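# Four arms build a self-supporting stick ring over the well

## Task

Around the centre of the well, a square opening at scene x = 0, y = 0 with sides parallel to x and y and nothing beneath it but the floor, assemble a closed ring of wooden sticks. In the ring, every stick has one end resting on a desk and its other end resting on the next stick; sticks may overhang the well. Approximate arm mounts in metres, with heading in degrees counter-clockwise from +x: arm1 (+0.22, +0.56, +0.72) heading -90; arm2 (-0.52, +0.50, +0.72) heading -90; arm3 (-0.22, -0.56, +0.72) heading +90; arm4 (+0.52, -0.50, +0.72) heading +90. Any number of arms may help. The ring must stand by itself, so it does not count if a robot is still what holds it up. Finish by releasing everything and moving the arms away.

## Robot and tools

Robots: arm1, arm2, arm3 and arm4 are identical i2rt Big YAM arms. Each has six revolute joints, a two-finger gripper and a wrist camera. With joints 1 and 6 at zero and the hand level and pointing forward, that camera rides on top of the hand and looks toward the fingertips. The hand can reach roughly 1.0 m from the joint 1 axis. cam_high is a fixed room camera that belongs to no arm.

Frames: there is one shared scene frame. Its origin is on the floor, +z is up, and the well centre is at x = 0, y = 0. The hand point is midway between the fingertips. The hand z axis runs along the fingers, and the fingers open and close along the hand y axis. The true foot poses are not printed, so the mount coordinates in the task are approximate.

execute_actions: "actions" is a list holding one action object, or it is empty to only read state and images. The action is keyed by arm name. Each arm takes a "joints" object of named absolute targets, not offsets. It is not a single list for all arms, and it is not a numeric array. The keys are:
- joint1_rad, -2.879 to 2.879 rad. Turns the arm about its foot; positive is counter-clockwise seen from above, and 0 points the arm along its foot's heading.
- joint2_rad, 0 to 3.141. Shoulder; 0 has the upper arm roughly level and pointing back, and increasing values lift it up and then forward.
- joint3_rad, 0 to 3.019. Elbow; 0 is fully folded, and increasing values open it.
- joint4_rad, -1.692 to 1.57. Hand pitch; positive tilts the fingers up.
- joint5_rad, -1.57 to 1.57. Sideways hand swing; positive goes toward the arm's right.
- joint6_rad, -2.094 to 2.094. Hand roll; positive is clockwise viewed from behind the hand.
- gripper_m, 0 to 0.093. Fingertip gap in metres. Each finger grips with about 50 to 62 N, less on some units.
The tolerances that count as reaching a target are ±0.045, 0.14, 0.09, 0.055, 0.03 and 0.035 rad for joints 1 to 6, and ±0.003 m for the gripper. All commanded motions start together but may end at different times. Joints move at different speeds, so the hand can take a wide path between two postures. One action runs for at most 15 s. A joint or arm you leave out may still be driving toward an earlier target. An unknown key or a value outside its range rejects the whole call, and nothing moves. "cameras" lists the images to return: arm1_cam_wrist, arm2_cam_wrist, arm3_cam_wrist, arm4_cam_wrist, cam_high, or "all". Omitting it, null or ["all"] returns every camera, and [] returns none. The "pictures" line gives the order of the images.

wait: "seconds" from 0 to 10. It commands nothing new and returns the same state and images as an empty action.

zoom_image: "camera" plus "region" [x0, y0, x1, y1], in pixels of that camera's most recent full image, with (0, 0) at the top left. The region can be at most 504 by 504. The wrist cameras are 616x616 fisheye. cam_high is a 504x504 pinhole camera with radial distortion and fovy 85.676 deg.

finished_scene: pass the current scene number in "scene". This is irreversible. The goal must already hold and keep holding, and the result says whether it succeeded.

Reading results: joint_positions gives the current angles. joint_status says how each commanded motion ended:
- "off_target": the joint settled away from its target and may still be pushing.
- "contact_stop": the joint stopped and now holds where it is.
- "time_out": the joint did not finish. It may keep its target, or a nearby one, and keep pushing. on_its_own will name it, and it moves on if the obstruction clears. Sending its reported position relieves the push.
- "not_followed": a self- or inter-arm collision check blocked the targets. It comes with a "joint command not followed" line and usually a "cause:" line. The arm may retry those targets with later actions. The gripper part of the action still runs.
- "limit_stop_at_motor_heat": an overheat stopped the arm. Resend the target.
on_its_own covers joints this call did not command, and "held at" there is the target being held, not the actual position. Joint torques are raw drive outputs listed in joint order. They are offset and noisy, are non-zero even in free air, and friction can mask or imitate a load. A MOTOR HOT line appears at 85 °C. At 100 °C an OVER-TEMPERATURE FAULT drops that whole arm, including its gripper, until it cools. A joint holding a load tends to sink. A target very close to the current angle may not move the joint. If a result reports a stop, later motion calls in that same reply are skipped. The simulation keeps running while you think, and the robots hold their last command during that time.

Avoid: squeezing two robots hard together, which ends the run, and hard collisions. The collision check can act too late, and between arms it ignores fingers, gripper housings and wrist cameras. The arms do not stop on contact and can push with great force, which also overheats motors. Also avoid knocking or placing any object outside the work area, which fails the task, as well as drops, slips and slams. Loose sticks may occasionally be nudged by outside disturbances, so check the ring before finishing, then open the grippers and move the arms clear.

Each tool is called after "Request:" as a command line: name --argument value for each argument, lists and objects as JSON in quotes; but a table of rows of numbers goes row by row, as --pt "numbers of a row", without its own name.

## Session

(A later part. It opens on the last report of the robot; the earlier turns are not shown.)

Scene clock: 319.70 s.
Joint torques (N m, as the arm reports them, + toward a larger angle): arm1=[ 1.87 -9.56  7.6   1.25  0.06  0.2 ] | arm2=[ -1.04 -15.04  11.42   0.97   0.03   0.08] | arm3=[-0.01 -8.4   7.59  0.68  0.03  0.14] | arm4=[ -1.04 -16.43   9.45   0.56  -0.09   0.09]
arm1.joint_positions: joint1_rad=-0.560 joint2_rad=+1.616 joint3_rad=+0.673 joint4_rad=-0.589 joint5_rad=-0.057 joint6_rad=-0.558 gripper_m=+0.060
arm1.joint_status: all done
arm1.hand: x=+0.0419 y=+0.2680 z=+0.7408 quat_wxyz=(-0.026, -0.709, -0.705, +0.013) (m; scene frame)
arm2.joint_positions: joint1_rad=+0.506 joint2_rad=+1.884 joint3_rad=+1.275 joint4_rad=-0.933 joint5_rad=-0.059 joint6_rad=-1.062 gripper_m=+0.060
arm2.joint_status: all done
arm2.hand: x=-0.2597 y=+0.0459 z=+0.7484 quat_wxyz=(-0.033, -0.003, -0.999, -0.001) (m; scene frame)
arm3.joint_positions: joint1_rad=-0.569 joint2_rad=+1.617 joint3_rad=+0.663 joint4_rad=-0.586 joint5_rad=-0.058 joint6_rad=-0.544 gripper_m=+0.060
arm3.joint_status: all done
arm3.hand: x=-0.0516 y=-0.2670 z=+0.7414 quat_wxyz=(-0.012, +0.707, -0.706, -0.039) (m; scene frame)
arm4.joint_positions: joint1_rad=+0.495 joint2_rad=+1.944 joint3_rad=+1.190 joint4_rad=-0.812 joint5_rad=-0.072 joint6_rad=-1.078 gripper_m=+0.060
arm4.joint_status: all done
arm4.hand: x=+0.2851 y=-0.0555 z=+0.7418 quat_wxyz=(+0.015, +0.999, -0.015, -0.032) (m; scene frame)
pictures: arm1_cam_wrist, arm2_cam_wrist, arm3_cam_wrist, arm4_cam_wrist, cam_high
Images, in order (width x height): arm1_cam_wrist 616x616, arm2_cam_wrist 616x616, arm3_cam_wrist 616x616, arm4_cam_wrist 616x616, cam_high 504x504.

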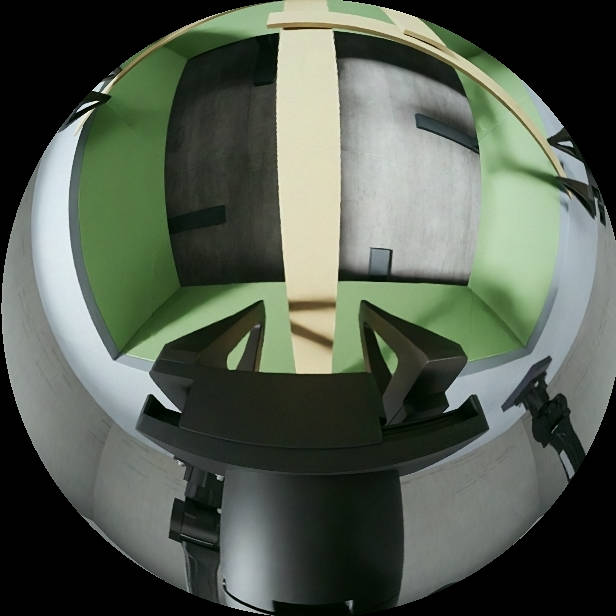

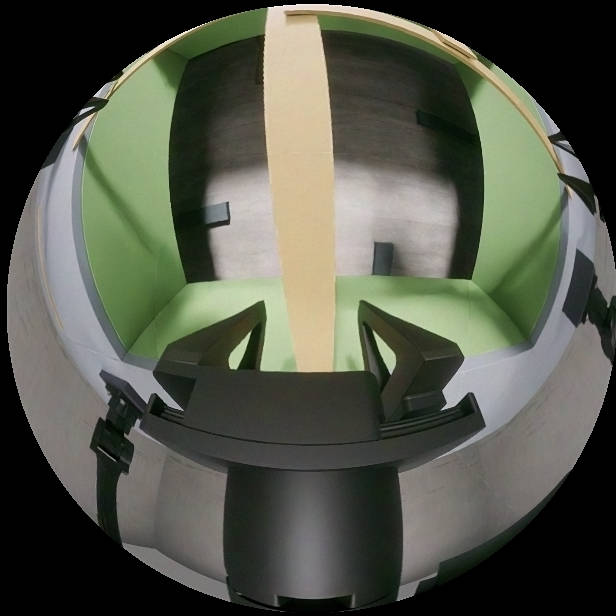

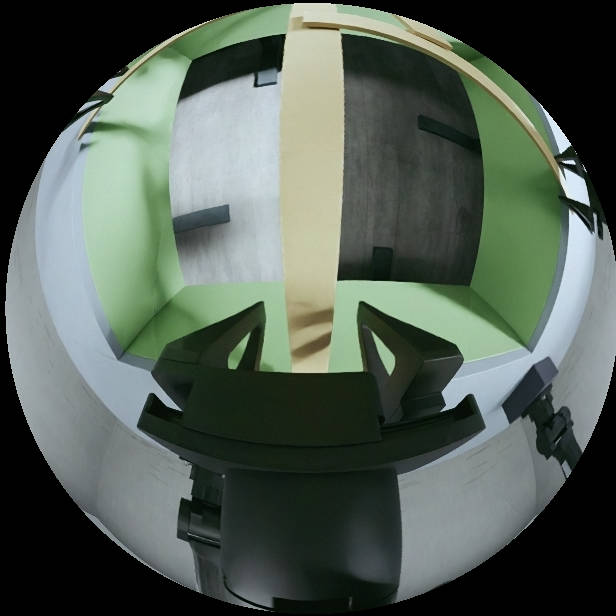

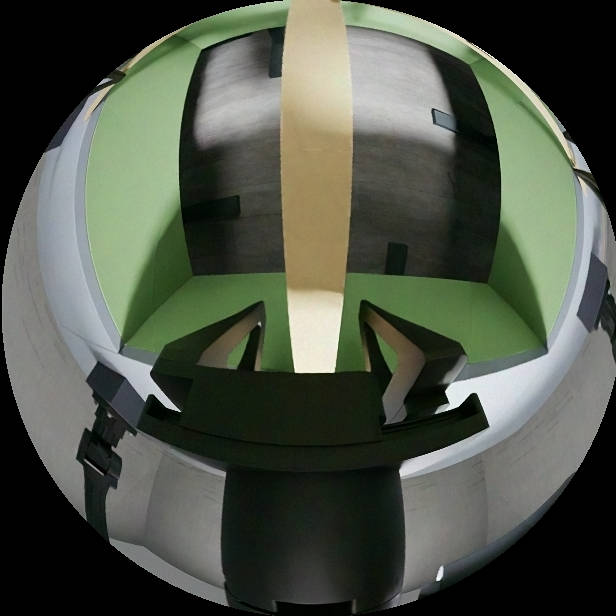

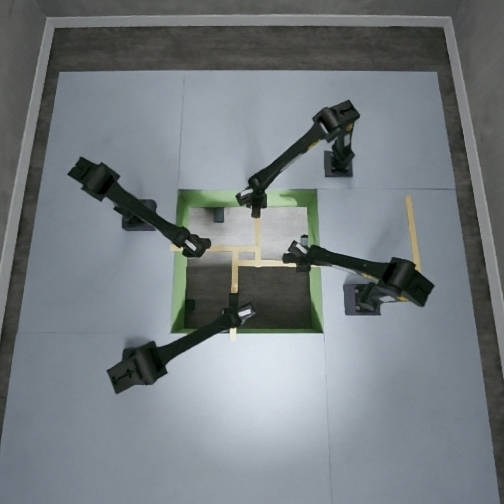

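It holds. Lift straight up (shoulder only), then clear.

Request:
execute_actions --actions '[{"arm1":{"joints":{"joint2_rad":1.3,"joint4_rad":-0.9}},"arm2":{"joints":{"joint2_rad":1.6,"joint4_rad":-1.2}},"arm3":{"joints":{"joint2_rad":1.3,"joint4_rad":-0.9}},"arm4":{"joints":{"joint2_rad":1.65,"joint4_rad":-1.1}}}]' --cameras '["cam_high"]'

Request:
execute_actions --actions '[{"arm1":{"joints":{"joint1_rad":0,"joint2_rad":0.6,"joint3_rad":0.6,"joint4_rad":-1.4}},"arm2":{"joints":{"joint1_rad":0,"joint2_rad":0.6,"joint3_rad":0.6,"joint4_rad":-1.4}},"arm3":{"joints":{"joint1_rad":0,"joint2_rad":0.6,"joint3_rad":0.6,"joint4_rad":-1.4}},"arm4":{"joints":{"joint1_rad":0,"joint2_rad":0.6,"joint3_rad":0.6,"joint4_rad":-1.4}}}]' --cameras '["cam_high"]'

Request:
zoom_image --camera "cam_high" --region '[150,165,350,365]'

Scene clock: 327.17 s.
Joint torques (N m, as the arm reports them, + toward a larger angle): arm1=[ 2.01 -6.83  9.59 -0.08  0.03  0.19] | arm2=[ -0.77 -11.98  11.44   0.2    0.01   0.09] | arm3=[-0.01 -5.32  9.58 -0.2   0.05  0.11] | arm4=[ -0.96 -14.22  10.67  -0.23  -0.09   0.08]
arm1.joint_positions: joint1_rad=-0.560 joint2_rad=+1.287 joint3_rad=+0.673 joint4_rad=-0.881 joint5_rad=-0.057 joint6_rad=-0.558 gripper_m=+0.060
arm1.joint_status: all done
arm1.hand: x=+0.0583 y=+0.2915 z=+0.8379 quat_wxyz=(-0.030, -0.708, -0.705, +0.031) (m; scene frame)
arm2.joint_positions: joint1_rad=+0.506 joint2_rad=+1.573 joint3_rad=+1.293 joint4_rad=-1.188 joint5_rad=-0.058 joint6_rad=-1.062 gripper_m=+0.060
arm2.joint_status: all done
arm2.hand: x=-0.2796 y=+0.0816 z=+0.9017 quat_wxyz=(-0.051, -0.002, -0.998, +0.032) (m; scene frame)
arm3.joint_positions: joint1_rad=-0.569 joint2_rad=+1.289 joint3_rad=+0.663 joint4_rad=-0.890 joint5_rad=-0.058 joint6_rad=-0.544 gripper_m=+0.060
arm3.joint_status: all done
arm3.hand: x=-0.0671 y=-0.2950 z=+0.8368 quat_wxyz=(-0.024, +0.707, -0.706, -0.042) (m; scene frame)
arm4.joint_positions: joint1_rad=+0.495 joint2_rad=+1.636 joint3_rad=+1.198 joint4_rad=-1.090 joint5_rad=-0.072 joint6_rad=-1.078 gripper_m=+0.060
arm4.joint_status: all done
arm4.hand: x=+0.2991 y=-0.0839 z=+0.8870 quat_wxyz=(-0.001, +0.999, -0.014, -0.041) (m; scene frame)
pictures: cam_high
Images, in order (width x height): cam_high 504x504.

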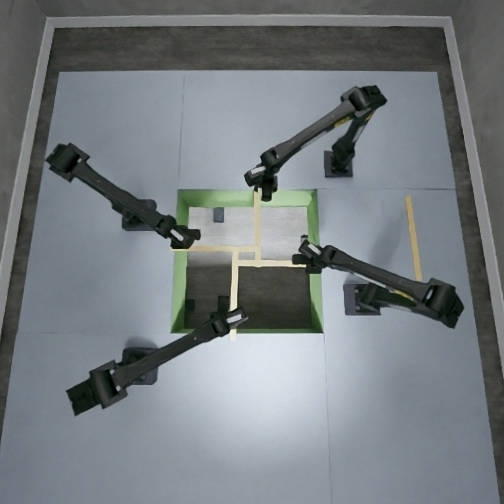

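Scene clock: 328.67 s.
Joint torques (N m, as the arm reports them, + toward a larger angle): arm1=[ 1.94  0.44  9.66  0.14 -0.03  0.19] | arm2=[-1.82  0.56 10.77  0.38 -0.11  0.11] | arm3=[-0.23  2.72  9.82  0.11 -0.01  0.15] | arm4=[-1.7  -0.26 10.2   0.22 -0.21  0.09]
arm1.joint_positions: joint1_rad=-0.011 joint2_rad=+0.605 joint3_rad=+0.594 joint4_rad=-1.381 joint5_rad=-0.055 joint6_rad=-0.558 gripper_m=+0.060
arm1.joint_status: all done
arm1.hand: x=+0.2246 y=+0.3842 z=+0.9450 quat_wxyz=(-0.061, -0.488, -0.868, +0.064) (m; scene frame)
arm2.joint_positions: joint1_rad=+0.007 joint2_rad=+0.604 joint3_rad=+0.599 joint4_rad=-1.392 joint5_rad=-0.054 joint6_rad=-1.060 gripper_m=+0.060
arm2.joint_status: all done
arm2.hand: x=-0.5110 y=+0.3274 z=+0.8992 quat_wxyz=(-0.049, -0.248, -0.964, +0.077) (m; scene frame)
arm3.joint_positions: joint1_rad=-0.004 joint2_rad=+0.599 joint3_rad=+0.592 joint4_rad=-1.391 joint5_rad=-0.057 joint6_rad=-0.543 gripper_m=+0.060
arm3.joint_status: all done
arm3.hand: x=-0.2291 y=-0.3912 z=+0.9472 quat_wxyz=(-0.066, +0.873, -0.478, -0.073) (m; scene frame)
arm4.joint_positions: joint1_rad=+0.005 joint2_rad=+0.600 joint3_rad=+0.600 joint4_rad=-1.395 joint5_rad=-0.068 joint6_rad=-1.077 gripper_m=+0.060
arm4.joint_status: all done
arm4.hand: x=+0.5131 y=-0.3267 z=+0.9504 quat_wxyz=(-0.077, +0.963, -0.253, -0.052) (m; scene frame)
pictures: cam_high
Images, in order (width x height): cam_high 504x504.

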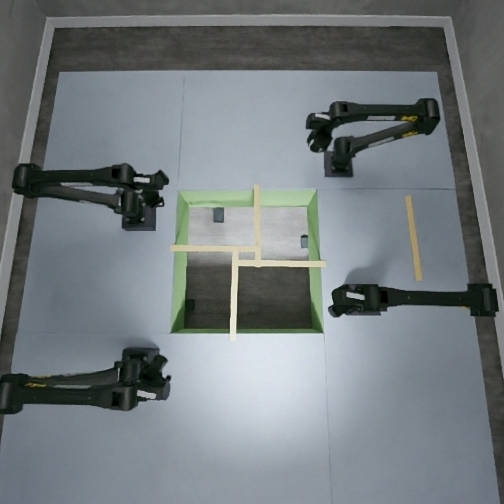

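Region (150, 165, 350, 365) of cam_high's 504x504 image, scaled by 2.520, with more detail than that image has.

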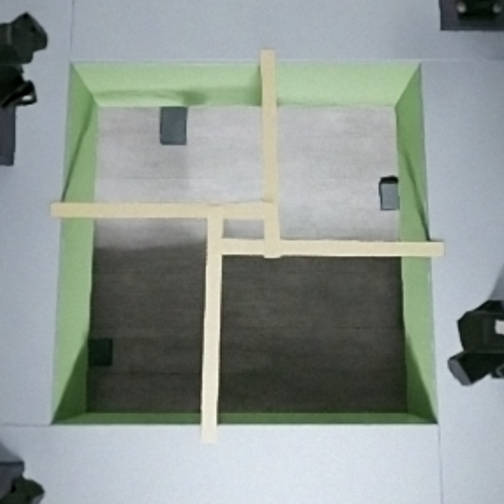

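Request:
finished_scene --scene 1

The scene is finished: the task was done.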